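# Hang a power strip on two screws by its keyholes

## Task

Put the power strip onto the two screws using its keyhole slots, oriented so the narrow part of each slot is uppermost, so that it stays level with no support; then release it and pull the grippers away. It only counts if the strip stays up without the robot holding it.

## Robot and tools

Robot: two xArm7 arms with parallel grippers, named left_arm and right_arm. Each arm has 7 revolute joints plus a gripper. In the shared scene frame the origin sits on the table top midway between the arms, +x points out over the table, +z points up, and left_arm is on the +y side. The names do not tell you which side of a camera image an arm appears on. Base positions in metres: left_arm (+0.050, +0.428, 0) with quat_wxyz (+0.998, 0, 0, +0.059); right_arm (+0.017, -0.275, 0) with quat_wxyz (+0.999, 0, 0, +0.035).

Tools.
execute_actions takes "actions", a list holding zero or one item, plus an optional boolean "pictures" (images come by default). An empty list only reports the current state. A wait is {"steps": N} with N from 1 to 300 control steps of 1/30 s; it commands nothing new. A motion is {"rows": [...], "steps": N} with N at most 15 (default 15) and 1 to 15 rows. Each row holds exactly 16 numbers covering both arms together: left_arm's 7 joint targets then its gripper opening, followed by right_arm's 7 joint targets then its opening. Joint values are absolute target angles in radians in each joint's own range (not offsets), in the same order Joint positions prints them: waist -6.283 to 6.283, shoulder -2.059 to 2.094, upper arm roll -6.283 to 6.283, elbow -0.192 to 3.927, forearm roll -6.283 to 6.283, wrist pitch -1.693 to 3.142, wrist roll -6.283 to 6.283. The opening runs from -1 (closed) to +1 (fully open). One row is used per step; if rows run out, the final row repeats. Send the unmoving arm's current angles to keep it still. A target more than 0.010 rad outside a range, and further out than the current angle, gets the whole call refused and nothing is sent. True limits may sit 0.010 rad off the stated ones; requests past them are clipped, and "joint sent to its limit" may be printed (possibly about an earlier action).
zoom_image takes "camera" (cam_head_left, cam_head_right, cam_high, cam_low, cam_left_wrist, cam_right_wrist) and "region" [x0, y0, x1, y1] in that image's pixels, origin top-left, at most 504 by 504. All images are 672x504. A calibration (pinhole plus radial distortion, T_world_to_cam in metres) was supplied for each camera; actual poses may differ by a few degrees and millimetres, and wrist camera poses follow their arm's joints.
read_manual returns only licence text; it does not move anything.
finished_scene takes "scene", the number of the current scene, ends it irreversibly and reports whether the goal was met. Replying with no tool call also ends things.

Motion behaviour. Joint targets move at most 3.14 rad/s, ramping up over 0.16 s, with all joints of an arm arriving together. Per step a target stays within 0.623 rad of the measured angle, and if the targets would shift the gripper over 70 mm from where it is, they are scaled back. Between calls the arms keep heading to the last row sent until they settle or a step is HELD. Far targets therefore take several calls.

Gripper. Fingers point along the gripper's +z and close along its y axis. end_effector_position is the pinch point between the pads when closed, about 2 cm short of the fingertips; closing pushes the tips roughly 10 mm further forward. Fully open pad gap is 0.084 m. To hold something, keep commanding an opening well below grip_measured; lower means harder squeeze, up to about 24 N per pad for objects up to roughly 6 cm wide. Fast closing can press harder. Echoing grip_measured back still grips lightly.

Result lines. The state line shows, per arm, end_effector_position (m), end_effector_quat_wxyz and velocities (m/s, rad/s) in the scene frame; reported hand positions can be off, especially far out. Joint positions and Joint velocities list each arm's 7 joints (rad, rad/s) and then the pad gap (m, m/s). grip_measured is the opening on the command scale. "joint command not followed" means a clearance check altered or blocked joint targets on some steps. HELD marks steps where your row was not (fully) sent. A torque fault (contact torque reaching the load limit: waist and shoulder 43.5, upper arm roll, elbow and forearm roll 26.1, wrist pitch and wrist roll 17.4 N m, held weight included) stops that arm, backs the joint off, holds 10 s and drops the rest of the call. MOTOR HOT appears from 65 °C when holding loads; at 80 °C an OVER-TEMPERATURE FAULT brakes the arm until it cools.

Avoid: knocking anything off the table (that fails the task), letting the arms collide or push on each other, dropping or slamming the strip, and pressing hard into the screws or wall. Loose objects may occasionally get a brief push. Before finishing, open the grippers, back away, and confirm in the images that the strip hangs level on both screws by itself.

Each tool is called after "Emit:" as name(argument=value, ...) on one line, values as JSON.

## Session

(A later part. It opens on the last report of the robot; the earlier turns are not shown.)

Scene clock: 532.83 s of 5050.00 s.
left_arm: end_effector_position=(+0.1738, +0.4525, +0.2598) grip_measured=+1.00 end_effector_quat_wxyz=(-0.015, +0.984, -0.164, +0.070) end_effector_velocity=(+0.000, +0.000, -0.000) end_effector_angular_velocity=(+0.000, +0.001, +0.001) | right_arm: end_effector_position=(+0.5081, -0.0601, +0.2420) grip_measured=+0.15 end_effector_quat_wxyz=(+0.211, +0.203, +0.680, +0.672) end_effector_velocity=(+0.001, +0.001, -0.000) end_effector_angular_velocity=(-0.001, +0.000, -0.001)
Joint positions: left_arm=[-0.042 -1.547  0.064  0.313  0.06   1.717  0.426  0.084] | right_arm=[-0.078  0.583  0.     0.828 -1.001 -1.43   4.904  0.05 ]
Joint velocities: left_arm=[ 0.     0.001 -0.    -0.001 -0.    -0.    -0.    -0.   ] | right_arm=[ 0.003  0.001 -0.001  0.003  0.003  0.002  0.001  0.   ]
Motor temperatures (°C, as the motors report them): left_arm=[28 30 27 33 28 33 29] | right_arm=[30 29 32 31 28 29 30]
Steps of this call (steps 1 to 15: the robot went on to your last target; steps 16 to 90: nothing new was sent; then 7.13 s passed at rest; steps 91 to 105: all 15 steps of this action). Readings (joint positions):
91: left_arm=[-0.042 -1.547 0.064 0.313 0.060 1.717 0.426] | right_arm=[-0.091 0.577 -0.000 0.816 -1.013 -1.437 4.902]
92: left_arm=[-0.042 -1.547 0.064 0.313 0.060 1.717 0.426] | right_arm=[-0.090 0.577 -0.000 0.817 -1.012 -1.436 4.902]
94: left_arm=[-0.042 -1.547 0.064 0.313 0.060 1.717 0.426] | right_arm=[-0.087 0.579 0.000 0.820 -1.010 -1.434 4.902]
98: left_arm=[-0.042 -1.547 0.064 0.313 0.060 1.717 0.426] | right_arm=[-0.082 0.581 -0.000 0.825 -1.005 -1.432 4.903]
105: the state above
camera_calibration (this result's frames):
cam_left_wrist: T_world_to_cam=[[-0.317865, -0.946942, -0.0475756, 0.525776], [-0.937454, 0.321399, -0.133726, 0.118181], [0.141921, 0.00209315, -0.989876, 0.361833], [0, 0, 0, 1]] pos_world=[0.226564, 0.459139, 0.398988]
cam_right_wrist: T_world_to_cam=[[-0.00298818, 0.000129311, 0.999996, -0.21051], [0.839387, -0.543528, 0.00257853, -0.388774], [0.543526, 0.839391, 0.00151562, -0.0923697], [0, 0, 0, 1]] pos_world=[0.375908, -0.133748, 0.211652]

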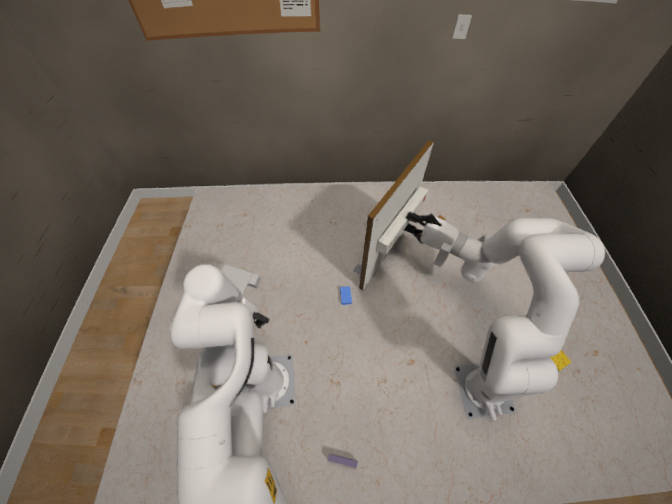

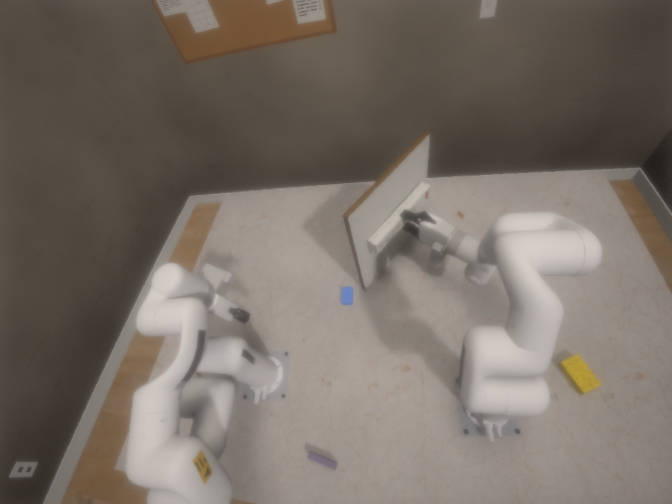

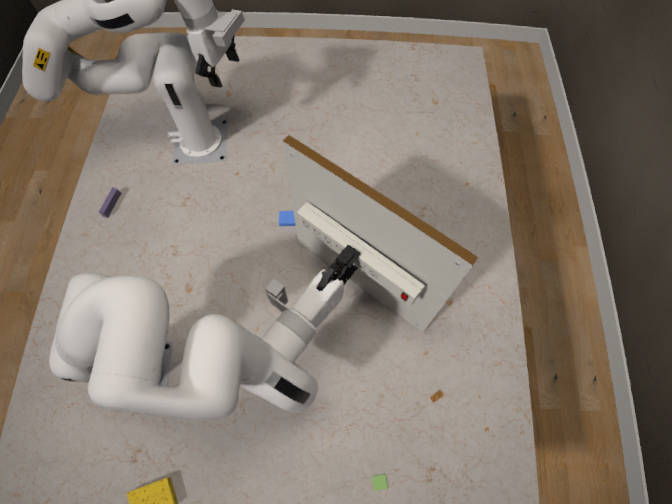

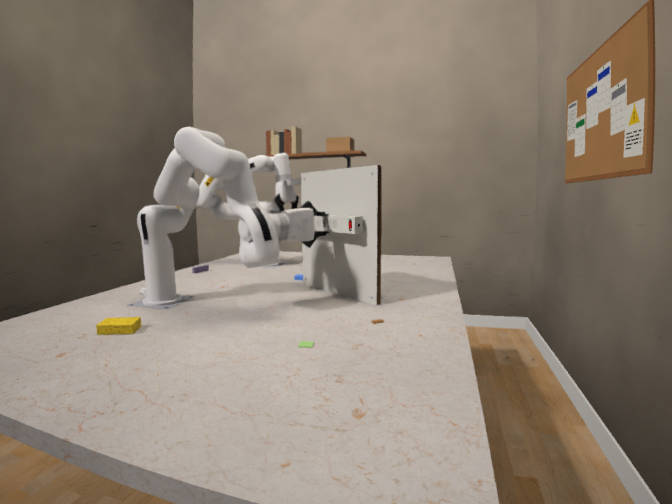

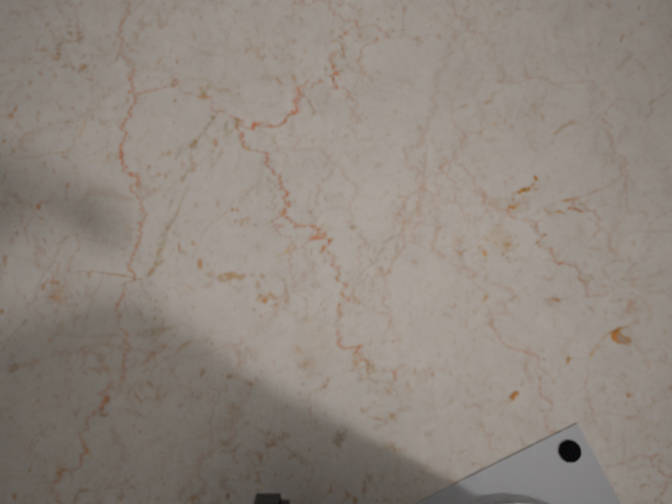

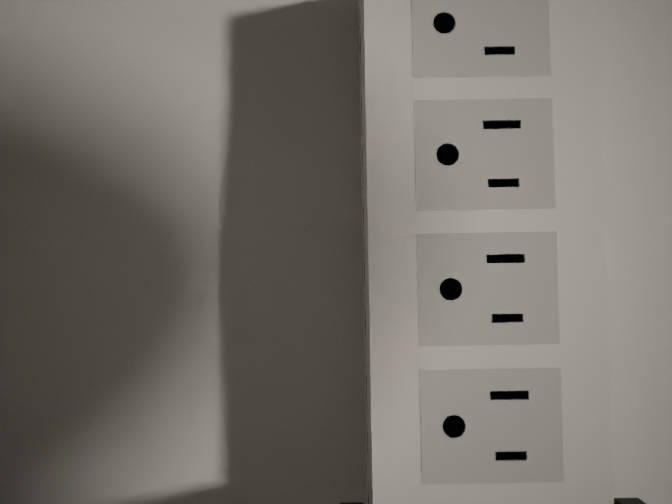

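No slip yet (n=.092). Advance 4 mm more.

Emit:
execute_actions(actions=[{"rows":[[-0.042,-1.547,0.064,0.313,0.06,1.717,0.426,1,-0.073,0.585,0,0.833,-0.997,-1.4269,4.9063,-1],[-0.042,-1.547,0.064,0.313,0.06,1.717,0.426,1,-0.073,0.585,0,0.833,-0.997,-1.4269,4.9063,-1],[-0.042,-1.547,0.064,0.313,0.06,1.717,0.426,1,-0.073,0.585,0,0.833,-0.997,-1.4269,4.9063,-1],[-0.042,-1.547,0.064,0.313,0.06,1.717,0.426,1,-0.073,0.585,0,0.833,-0.997,-1.4269,4.9063,-1],[-0.042,-1.547,0.064,0.313,0.06,1.717,0.426,1,-0.073,0.585,0,0.833,-0.997,-1.4269,4.9063,-1],[-0.042,-1.547,0.064,0.313,0.06,1.717,0.426,1,-0.0684,0.587,0,0.8374,-0.9928,-1.4244,4.908,-1]],"steps":15}])

Scene clock: 540.13 s of 5050.00 s.
left_arm: end_effector_position=(+0.1738, +0.4525, +0.2598) grip_measured=+1.00 end_effector_quat_wxyz=(-0.015, +0.984, -0.164, +0.070) end_effector_velocity=(+0.000, -0.000, -0.000) end_effector_angular_velocity=(+0.000, +0.000, -0.000) | right_arm: end_effector_position=(+0.5104, -0.0567, +0.2416) grip_measured=+0.15 end_effector_quat_wxyz=(+0.211, +0.203, +0.680, +0.672) end_effector_velocity=(+0.001, +0.000, +0.000) end_effector_angular_velocity=(+0.001, -0.000, -0.001)
Joint positions: left_arm=[-0.042 -1.547  0.064  0.313  0.06   1.717  0.426  0.084] | right_arm=[-0.069  0.587 -0.     0.837 -0.993 -1.424  4.908  0.05 ]
Joint velocities: left_arm=[-0.    -0.    -0.001 -0.001 -0.    -0.001 -0.    -0.   ] | right_arm=[0.001 0.001 0.    0.002 0.003 0.    0.001 0.   ]
Motor temperatures (°C, as the motors report them): left_arm=[28 30 27 33 28 33 29] | right_arm=[30 29 32 31 28 29 30]
Steps of this call (steps 1 to 15: the robot went on to your last target; steps 16 to 90: nothing new was sent; then 3.80 s passed at rest; steps 91 to 105: all 15 steps of this action). Readings (joint positions):
91: left_arm=[-0.042 -1.547 0.064 0.313 0.060 1.717 0.426] | right_arm=[-0.078 0.583 -0.000 0.829 -1.001 -1.429 4.905]
92: left_arm=[-0.042 -1.547 0.064 0.313 0.060 1.717 0.426] | right_arm=[-0.077 0.583 -0.000 0.830 -1.000 -1.429 4.905]
94: left_arm=[-0.042 -1.547 0.064 0.313 0.060 1.717 0.426] | right_arm=[-0.075 0.584 0.000 0.832 -0.998 -1.428 4.906]
98: left_arm=[-0.042 -1.547 0.064 0.313 0.060 1.717 0.426] | right_arm=[-0.071 0.586 -0.000 0.835 -0.995 -1.426 4.907]
105: the state above
camera_calibration (this result's frames):
cam_left_wrist: T_world_to_cam=[[-0.317865, -0.946942, -0.0475756, 0.525776], [-0.937454, 0.321399, -0.133726, 0.118181], [0.141921, 0.0020931, -0.989876, 0.361833], [0, 0, 0, 1]] pos_world=[0.226564, 0.459139, 0.398988]
cam_right_wrist: T_world_to_cam=[[-0.00184046, 0.000657301, 0.999998, -0.21063], [0.839165, -0.543873, 0.00190194, -0.38863], [0.543874, 0.839167, 0.000449391, -0.0963847], [0, 0, 0, 1]] pos_world=[0.378158, -0.130344, 0.211412]

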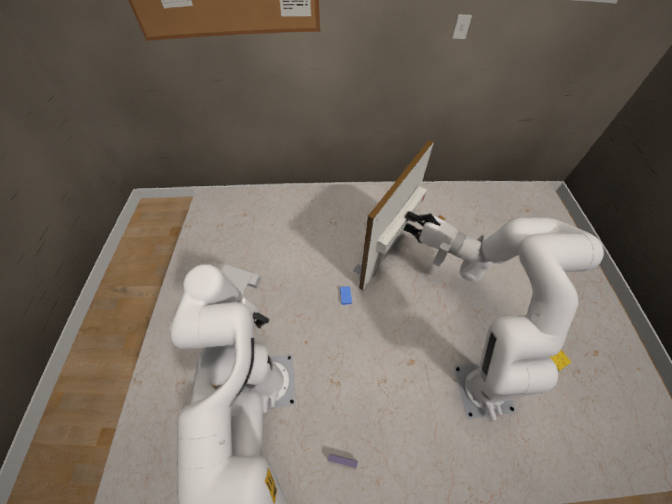

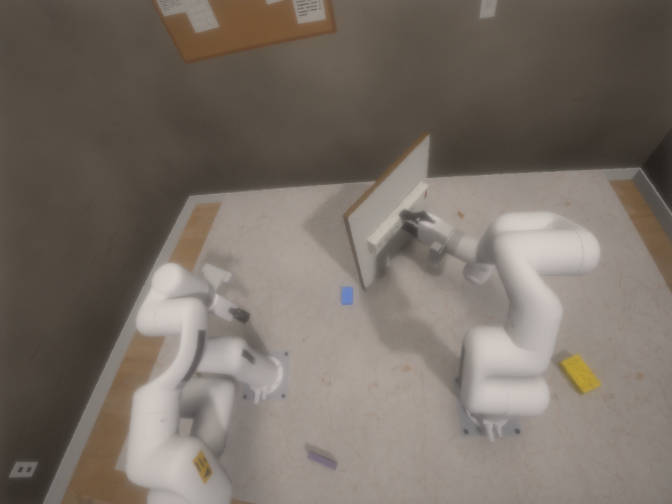

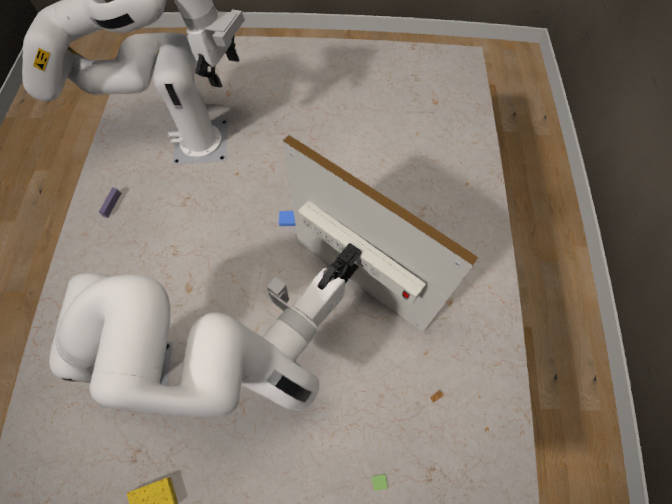

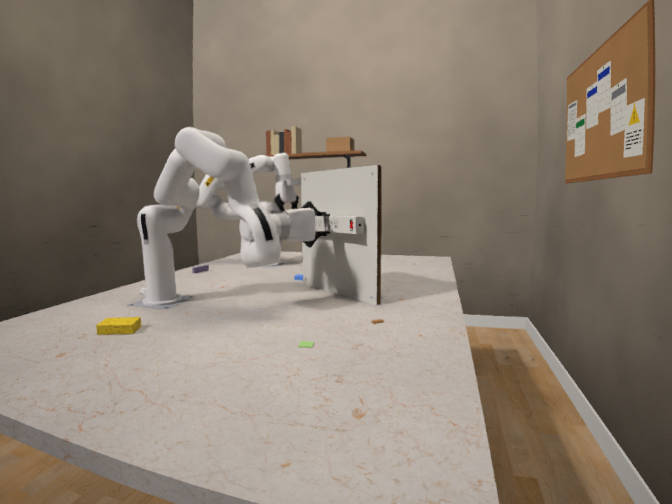

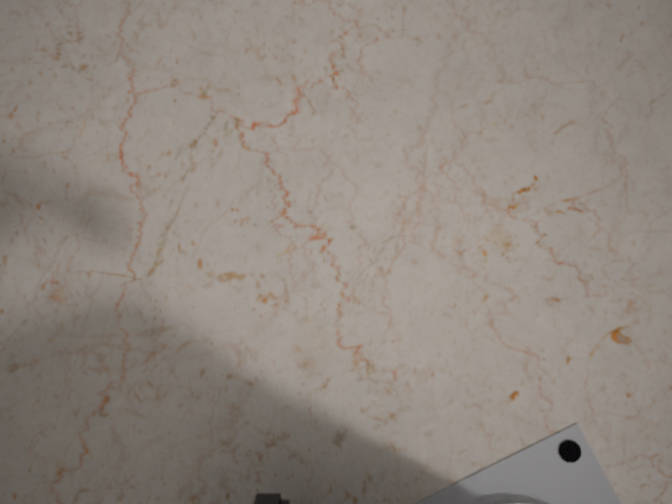

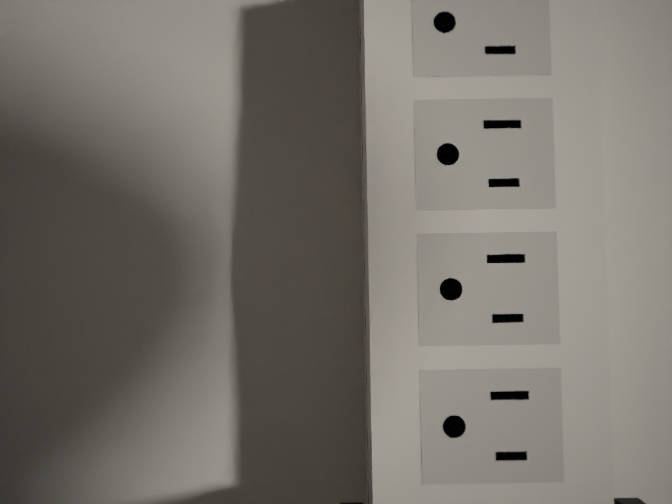

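Emit:
execute_actions(actions=[{"rows":[[-0.042,-1.547,0.064,0.313,0.06,1.717,0.426,1,-0.0638,0.589,0,0.8417,-0.9887,-1.422,4.91,-1],[-0.042,-1.547,0.064,0.313,0.06,1.717,0.426,1,-0.0638,0.589,0,0.8417,-0.9887,-1.422,4.91,-1],[-0.042,-1.547,0.064,0.313,0.06,1.717,0.426,1,-0.0638,0.589,0,0.8417,-0.9887,-1.422,4.91,-1],[-0.042,-1.547,0.064,0.313,0.06,1.717,0.426,1,-0.0638,0.589,0,0.8417,-0.9887,-1.422,4.91,-1],[-0.042,-1.547,0.064,0.313,0.06,1.717,0.426,1,-0.0638,0.589,0,0.8417,-0.9887,-1.422,4.91,-1],[-0.042,-1.547,0.064,0.313,0.06,1.717,0.426,1,-0.0592,0.5911,0,0.846,-0.9846,-1.4195,4.9118,-1]],"steps":15}])

Emit:
zoom_image(camera="cam_high", region=[280,180,440,320])

Scene clock: 552.27 s of 5050.00 s.
left_arm: end_effector_position=(+0.1738, +0.4525, +0.2598) grip_measured=+1.00 end_effector_quat_wxyz=(-0.015, +0.984, -0.164, +0.070) end_effector_velocity=(+0.000, -0.000, -0.000) end_effector_angular_velocity=(-0.001, -0.001, -0.001) | right_arm: end_effector_position=(+0.5122, -0.0536, +0.2414) grip_measured=+0.15 end_effector_quat_wxyz=(+0.210, +0.204, +0.680, +0.672) end_effector_velocity=(+0.001, +0.002, -0.001) end_effector_angular_velocity=(-0.001, +0.003, -0.001)
Joint positions: left_arm=[-0.042 -1.547  0.064  0.313  0.06   1.717  0.426  0.084] | right_arm=[-0.06   0.591 -0.001  0.845 -0.985 -1.421  4.912  0.05 ]
Joint velocities: left_arm=[-0.001 -0.     0.001 -0.001 -0.001 -0.001  0.    -0.   ] | right_arm=[0.003 0.002 0.002 0.004 0.005 0.005 0.002 0.   ]
Motor temperatures (°C, as the motors report them): left_arm=[28 30 27 33 28 33 29] | right_arm=[30 29 32 31 28 29 30]
Steps of this call (steps 1 to 15: the robot went on to your last target; steps 16 to 90: nothing new was sent; then 8.63 s passed at rest; steps 91 to 105: all 15 steps of this action). Readings (joint positions):
91: left_arm=[-0.042 -1.547 0.064 0.313 0.060 1.717 0.426] | right_arm=[-0.068 0.587 -0.000 0.837 -0.993 -1.424 4.908]
92: left_arm=[-0.042 -1.547 0.064 0.313 0.060 1.717 0.426] | right_arm=[-0.067 0.587 -0.000 0.838 -0.992 -1.424 4.909]
94: left_arm=[-0.042 -1.547 0.064 0.313 0.060 1.717 0.426] | right_arm=[-0.065 0.588 0.000 0.840 -0.990 -1.423 4.909]
98: left_arm=[-0.042 -1.547 0.064 0.313 0.060 1.717 0.426] | right_arm=[-0.062 0.590 -0.000 0.843 -0.987 -1.421 4.911]
105: the state above
camera_calibration (this result's frames):
cam_left_wrist: T_world_to_cam=[[-0.317865, -0.946942, -0.0475756, 0.525776], [-0.937454, 0.321399, -0.133726, 0.118181], [0.141921, 0.00209315, -0.989876, 0.361833], [0, 0, 0, 1]] pos_world=[0.226564, 0.459139, 0.398988]
cam_right_wrist: T_world_to_cam=[[-0.000452692, -0.000475476, 1, -0.211185], [0.839232, -0.543774, 0.000121362, -0.388033], [0.543774, 0.839232, 0.000645197, -0.0999755], [0, 0, 0, 1]] pos_world=[0.379918, -0.1272, 0.211297]

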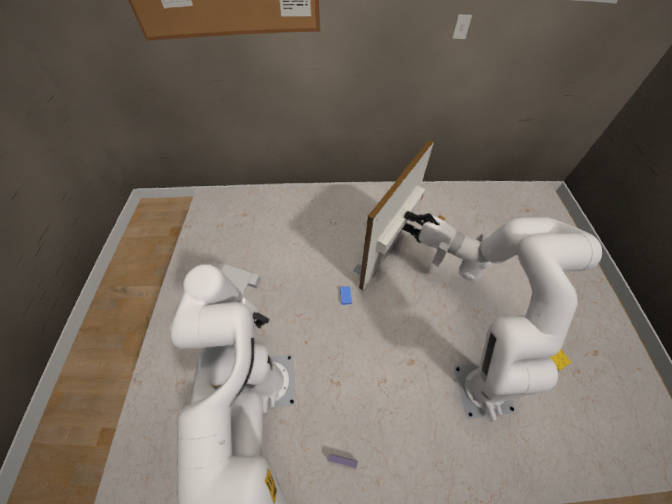

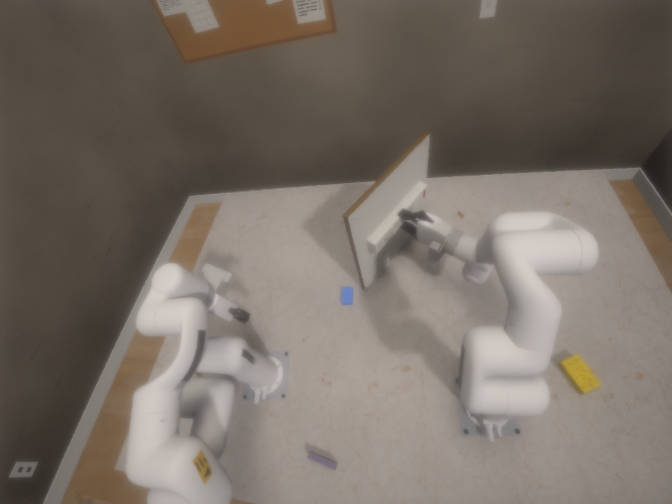

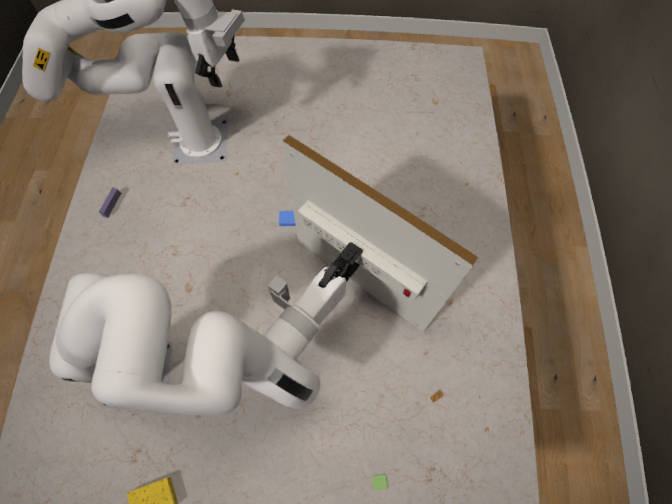

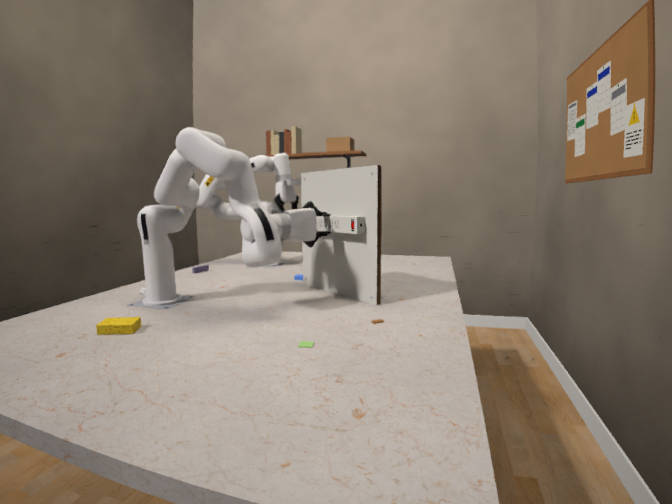

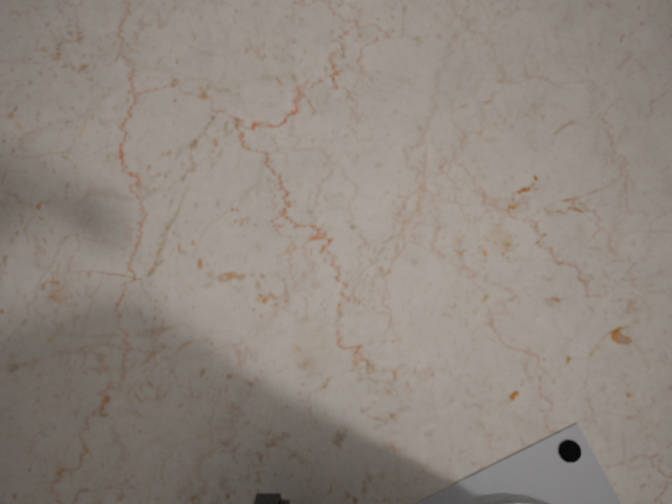

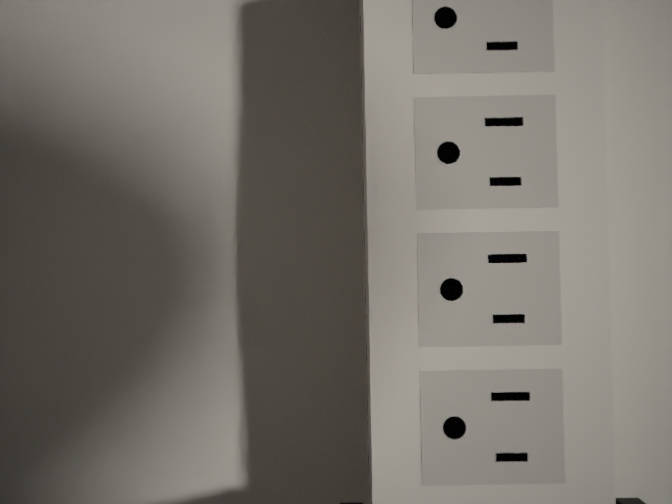

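Region (280, 180, 440, 320) of cam_high's 672x504 image, scaled by 3.150, with more detail than that image has; it fills the top 441 rows of this view, and the rest is white.

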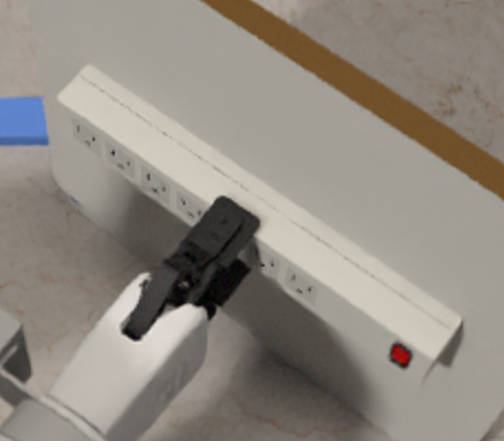

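Emit:
execute_actions(actions=[{"rows":[[-0.042,-1.547,0.064,0.313,0.06,1.717,0.426,1,-0.059,0.601,0,0.847,-0.9836,-1.4239,4.9035,-1],[-0.042,-1.547,0.064,0.313,0.06,1.717,0.426,1,-0.059,0.601,0,0.847,-0.9836,-1.4239,4.9035,-1],[-0.042,-1.547,0.064,0.313,0.06,1.717,0.426,1,-0.059,0.601,0,0.847,-0.9836,-1.4239,4.9035,-1],[-0.042,-1.547,0.064,0.313,0.06,1.717,0.426,1,-0.059,0.601,0,0.847,-0.9836,-1.4239,4.9035,-1],[-0.042,-1.547,0.064,0.313,0.06,1.717,0.426,1,-0.0587,0.611,0,0.848,-0.9826,-1.4282,4.895,-1],[-0.042,-1.547,0.064,0.313,0.06,1.717,0.426,1,-0.0587,0.611,0,0.848,-0.9826,-1.4282,4.895,-1],[-0.042,-1.547,0.064,0.313,0.06,1.717,0.426,1,-0.0587,0.611,0,0.848,-0.9826,-1.4282,4.895,-1],[-0.042,-1.547,0.064,0.313,0.06,1.717,0.426,1,-0.0587,0.611,0,0.848,-0.9826,-1.4282,4.895,-1],[-0.042,-1.547,0.064,0.313,0.06,1.717,0.426,1,-0.0584,0.621,0,0.849,-0.9816,-1.4326,4.887,-1]],"steps":15}])

Scene clock: 563.73 s of 5050.00 s.
left_arm: end_effector_position=(+0.1738, +0.4525, +0.2598) grip_measured=+1.00 end_effector_quat_wxyz=(-0.015, +0.984, -0.164, +0.070) end_effector_velocity=(+0.000, +0.000, -0.000) end_effector_angular_velocity=(-0.000, -0.000, -0.000) | right_arm: end_effector_position=(+0.5124, -0.0532, +0.2312) grip_measured=+0.15 end_effector_quat_wxyz=(+0.211, +0.203, +0.681, +0.671) end_effector_velocity=(-0.001, -0.000, -0.006) end_effector_angular_velocity=(-0.004, +0.001, +0.001)
Joint positions: left_arm=[-0.042 -1.547  0.064  0.313  0.06   1.717  0.426  0.084] | right_arm=[-0.058  0.62   0.     0.851 -0.98  -1.43   4.888  0.05 ]
Joint velocities: left_arm=[-0.    -0.001  0.001 -0.001  0.001 -0.001 -0.     0.   ] | right_arm=[ 0.     0.015 -0.001  0.    -0.    -0.005 -0.013 -0.   ]
Motor temperatures (°C, as the motors report them): left_arm=[28 30 27 33 28 33 29] | right_arm=[30 29 32 31 28 29 30]
Steps of this call (steps 1 to 15: the robot went on to your last target; steps 16 to 90: nothing new was sent; then 7.97 s passed at rest; steps 91 to 105: all 15 steps of this action). Readings (joint positions):
91: left_arm=[-0.042 -1.547 0.064 0.313 0.060 1.717 0.426] | right_arm=[-0.059 0.591 -0.000 0.846 -0.985 -1.420 4.912]
92: left_arm=[-0.042 -1.547 0.064 0.313 0.060 1.717 0.426] | right_arm=[-0.059 0.593 0.000 0.847 -0.984 -1.421 4.910]
94: left_arm=[-0.042 -1.547 0.064 0.313 0.060 1.717 0.426] | right_arm=[-0.059 0.596 0.001 0.848 -0.983 -1.424 4.907]
98: left_arm=[-0.042 -1.547 0.064 0.313 0.060 1.717 0.426] | right_arm=[-0.059 0.605 0.001 0.850 -0.982 -1.428 4.899]
105: the state above
camera_calibration (this result's frames):
cam_left_wrist: T_world_to_cam=[[-0.317865, -0.946942, -0.0475757, 0.525776], [-0.937454, 0.321399, -0.133726, 0.118181], [0.141921, 0.00209323, -0.989876, 0.361833], [0, 0, 0, 1]] pos_world=[0.226563, 0.459139, 0.398988]
cam_right_wrist: T_world_to_cam=[[-0.0015106, 0.00381682, 0.999992, -0.200242], [0.839286, -0.543679, 0.00334298, -0.388749], [0.543687, 0.839284, -0.00238212, -0.099696], [0, 0, 0, 1]] pos_world=[0.380172, -0.126917, 0.201302]

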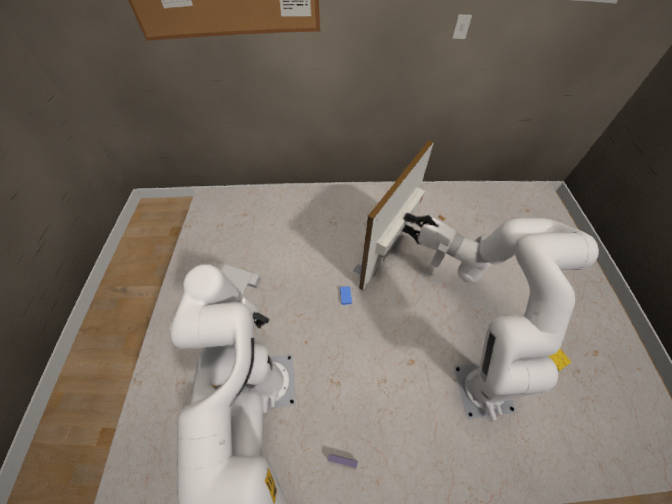

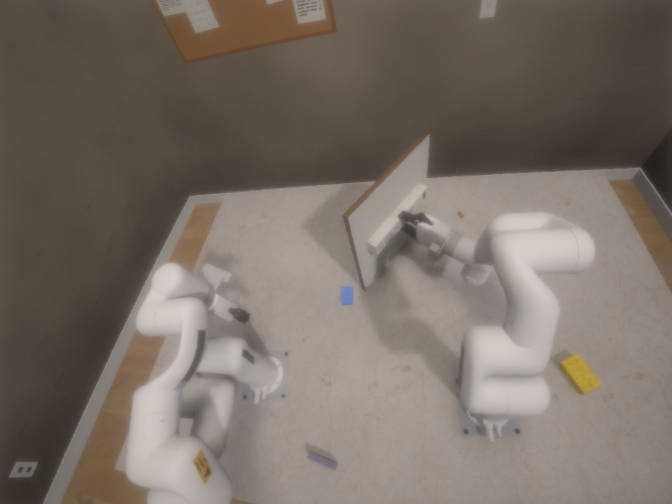

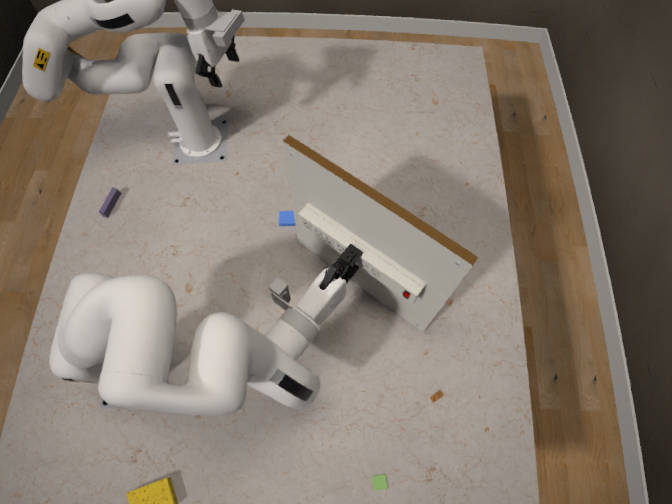

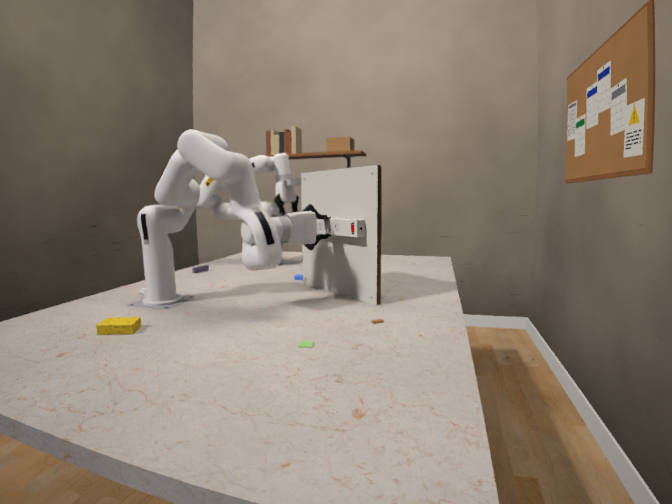

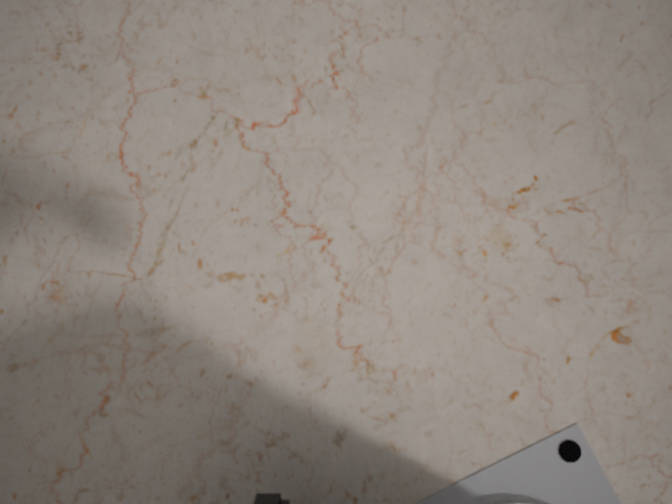

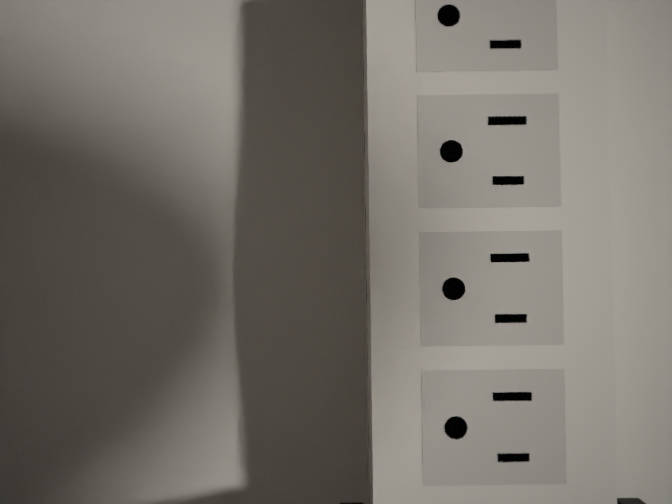

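Emit:
execute_actions(actions=[{"rows":[[-0.042,-1.547,0.064,0.313,0.06,1.717,0.426,1,-0.058,0.631,0,0.85,-0.9806,-1.437,4.8787,-1],[-0.042,-1.547,0.064,0.313,0.06,1.717,0.426,1,-0.058,0.631,0,0.85,-0.9806,-1.437,4.8787,-1],[-0.042,-1.547,0.064,0.313,0.06,1.717,0.426,1,-0.058,0.631,0,0.85,-0.9806,-1.437,4.8787,-1],[-0.042,-1.547,0.064,0.313,0.06,1.717,0.426,1,-0.058,0.631,0,0.85,-0.9806,-1.437,4.8787,-1],[-0.042,-1.547,0.064,0.313,0.06,1.717,0.426,1,-0.058,0.631,0,0.85,-0.9806,-1.437,4.8787,-1],[-0.042,-1.547,0.064,0.313,0.06,1.717,0.426,1,-0.058,0.631,0,0.85,-0.9806,-1.437,4.8787,-1],[-0.042,-1.547,0.064,0.313,0.06,1.717,0.426,1,-0.058,0.631,0,0.85,-0.9806,-1.437,4.8787,-1],[-0.042,-1.547,0.064,0.313,0.06,1.717,0.426,1,-0.058,0.631,0,0.85,-0.9806,-1.437,4.8787,-1],[-0.042,-1.547,0.064,0.313,0.06,1.717,0.426,1,-0.058,0.631,0,0.85,-0.9806,-1.437,4.8787,-0.3],[-0.042,-1.547,0.064,0.313,0.06,1.717,0.426,1,-0.058,0.631,0,0.85,-0.9806,-1.437,4.8787,0.1],[-0.042,-1.547,0.064,0.313,0.06,1.717,0.426,1,-0.058,0.631,0,0.85,-0.9806,-1.437,4.8787,0.4],[-0.042,-1.547,0.064,0.313,0.06,1.717,0.426,1,-0.058,0.631,0,0.85,-0.9806,-1.437,4.8787,1]],"steps":15}], pictures=false)

Emit:
execute_actions(actions=[{"steps":20}])

Scene clock: 575.83 s of 5050.00 s.
left_arm: end_effector_position=(+0.1738, +0.4525, +0.2598) grip_measured=+1.00 end_effector_quat_wxyz=(-0.015, +0.984, -0.164, +0.070) end_effector_velocity=(+0.000, -0.000, -0.000) end_effector_angular_velocity=(+0.000, +0.001, -0.001) | right_arm: end_effector_position=(+0.5081, -0.0496, +0.2263) grip_measured=+0.86 end_effector_quat_wxyz=(+0.205, +0.200, +0.682, +0.673) end_effector_velocity=(+0.011, -0.013, +0.002) end_effector_angular_velocity=(-0.010, -0.012, -0.034)
Joint positions: left_arm=[-0.042 -1.547  0.064  0.313  0.06   1.717  0.426  0.084] | right_arm=[-0.055  0.632  0.005  0.846 -0.984 -1.437  4.878  0.079]
Joint velocities: left_arm=[-0.     0.001 -0.001 -0.001 -0.    -0.001  0.001  0.   ] | right_arm=[-0.007 -0.001 -0.018  0.014  0.012  0.003  0.001  0.187]
Motor temperatures (°C, as the motors report them): left_arm=[28 30 27 33 28 33 29] | right_arm=[30 29 32 31 28 29 30]
Steps of this call (steps 1 to 15: the robot went on to your last target; steps 16 to 90: nothing new was sent; then 8.60 s passed at rest; steps 91 to 105: all 15 steps of this action). Readings (joint positions):
91: left_arm=[-0.042 -1.547 0.064 0.313 0.060 1.717 0.426] | right_arm=[-0.058 0.621 -0.000 0.849 -0.982 -1.433 4.887]
92: left_arm=[-0.042 -1.547 0.064 0.313 0.060 1.717 0.426] | right_arm=[-0.058 0.623 0.000 0.849 -0.981 -1.434 4.885]
94: left_arm=[-0.042 -1.547 0.064 0.313 0.060 1.717 0.426] | right_arm=[-0.058 0.626 0.000 0.851 -0.981 -1.438 4.882]
98: left_arm=[-0.042 -1.547 0.064 0.313 0.060 1.717 0.426] | right_arm=[-0.058 0.629 0.000 0.851 -0.980 -1.440 4.879]
105: the state above

Scene clock: 576.50 s of 5050.00 s.
left_arm: end_effector_position=(+0.1738, +0.4525, +0.2598) grip_measured=+1.00 end_effector_quat_wxyz=(-0.015, +0.984, -0.164, +0.070) end_effector_velocity=(-0.000, +0.000, -0.000) end_effector_angular_velocity=(+0.001, +0.001, +0.001) | right_arm: end_effector_position=(+0.5112, -0.0535, +0.2273) grip_measured=+1.00 end_effector_quat_wxyz=(+0.210, +0.202, +0.681, +0.671) end_effector_velocity=(-0.000, +0.000, -0.000) end_effector_angular_velocity=(-0.001, +0.001, +0.002)
Joint positions: left_arm=[-0.042 -1.547  0.064  0.313  0.06   1.717  0.426  0.084] | right_arm=[-0.058  0.631  0.     0.85  -0.981 -1.437  4.879  0.084]
Joint velocities: left_arm=[ 0.001  0.001 -0.001 -0.001 -0.     0.    -0.     0.   ] | right_arm=[-0.    -0.     0.001 -0.001 -0.002  0.001  0.     0.   ]
Motor temperatures (°C, as the motors report them): left_arm=[28 30 27 33 28 33 29] | right_arm=[30 29 32 31 28 29 30]
Steps of this call (steps 1 to 15: the robot went on to your last target; steps 16 to 20: nothing new was sent). Readings (joint positions):
1: left_arm=[-0.042 -1.547 0.064 0.313 0.060 1.717 0.426] | right_arm=[-0.055 0.632 0.004 0.847 -0.983 -1.437 4.878]
2: left_arm=[-0.042 -1.547 0.064 0.313 0.060 1.717 0.426] | right_arm=[-0.056 0.632 0.003 0.848 -0.983 -1.437 4.878]
4: left_arm=[-0.042 -1.547 0.064 0.313 0.060 1.717 0.426] | right_arm=[-0.057 0.631 0.001 0.849 -0.982 -1.437 4.879]
8: left_arm=[-0.042 -1.547 0.064 0.313 0.060 1.717 0.426] | right_arm=[-0.057 0.631 0.001 0.850 -0.981 -1.437 4.879]
20: the state above
All arms were judged still, so your last target was given up. Only a new action makes them travel on or press farther. Fingers that are still opening or closing keep moving.
camera_calibration (this result's frames):
cam_left_wrist: T_world_to_cam=[[-0.317865, -0.946942, -0.0475756, 0.525776], [-0.937454, 0.321399, -0.133726, 0.118181], [0.141921, 0.00209311, -0.989876, 0.361833], [0, 0, 0, 1]] pos_world=[0.226564, 0.459139, 0.398988]
cam_right_wrist: T_world_to_cam=[[-0.00186597, 0.0037232, 0.999991, -0.196135], [0.840109, -0.542406, 0.00358714, -0.388318], [0.542415, 0.840108, -0.00211578, -0.0981863], [0, 0, 0, 1]] pos_world=[0.379121, -0.127409, 0.197318]

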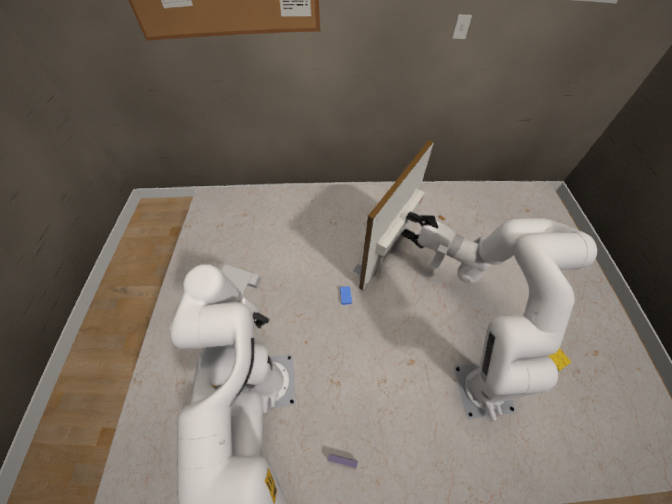

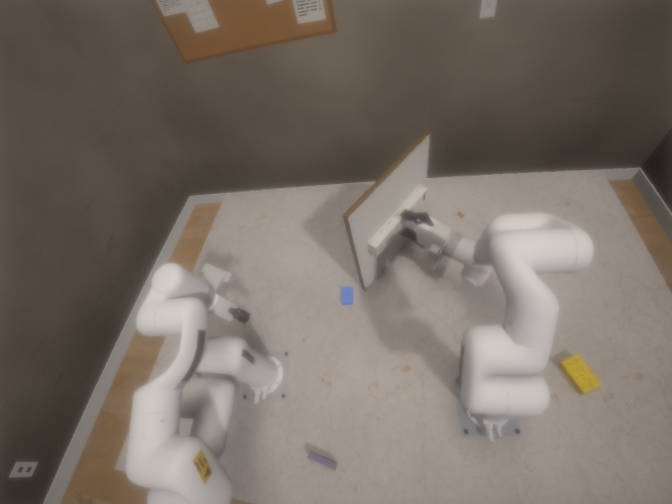

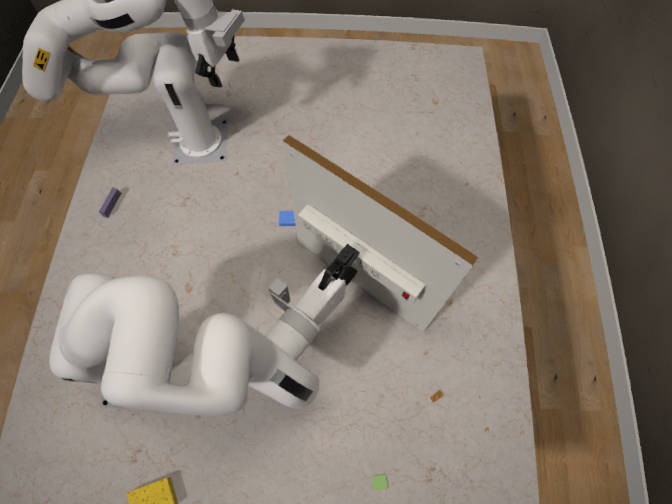

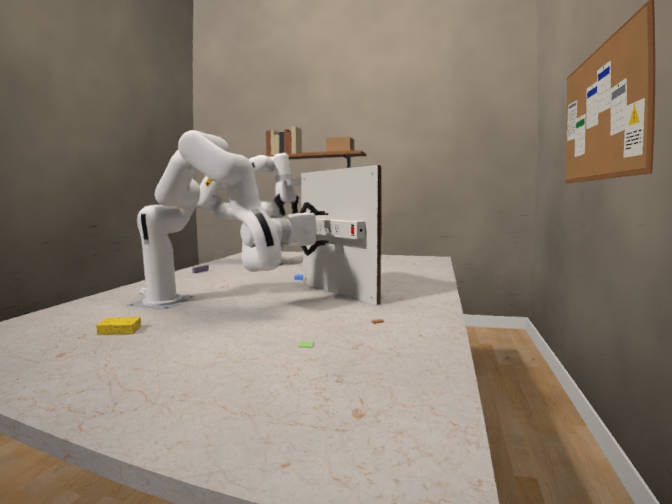

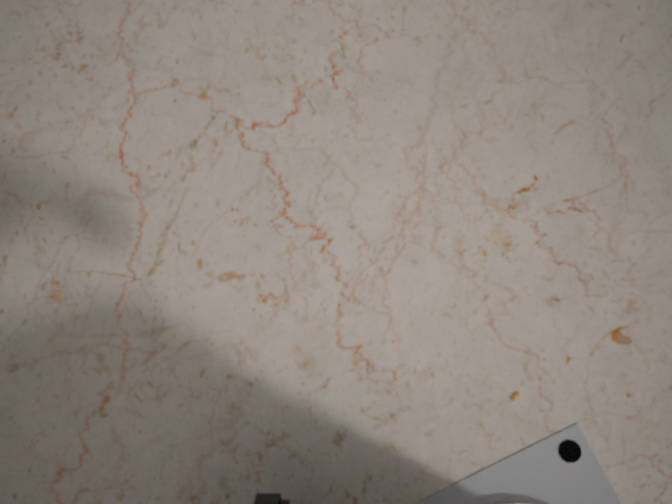

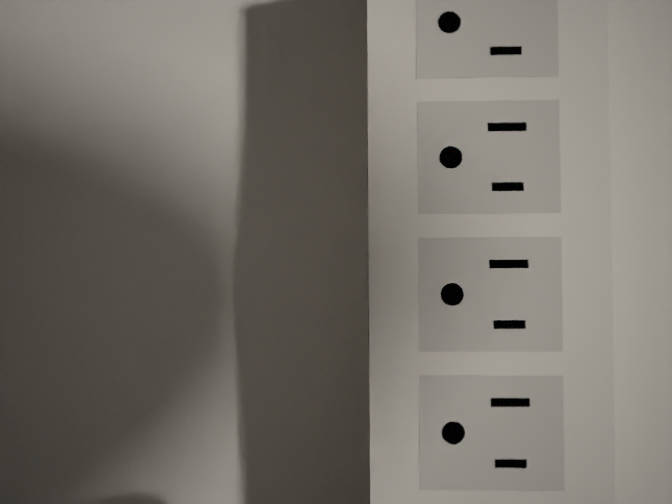

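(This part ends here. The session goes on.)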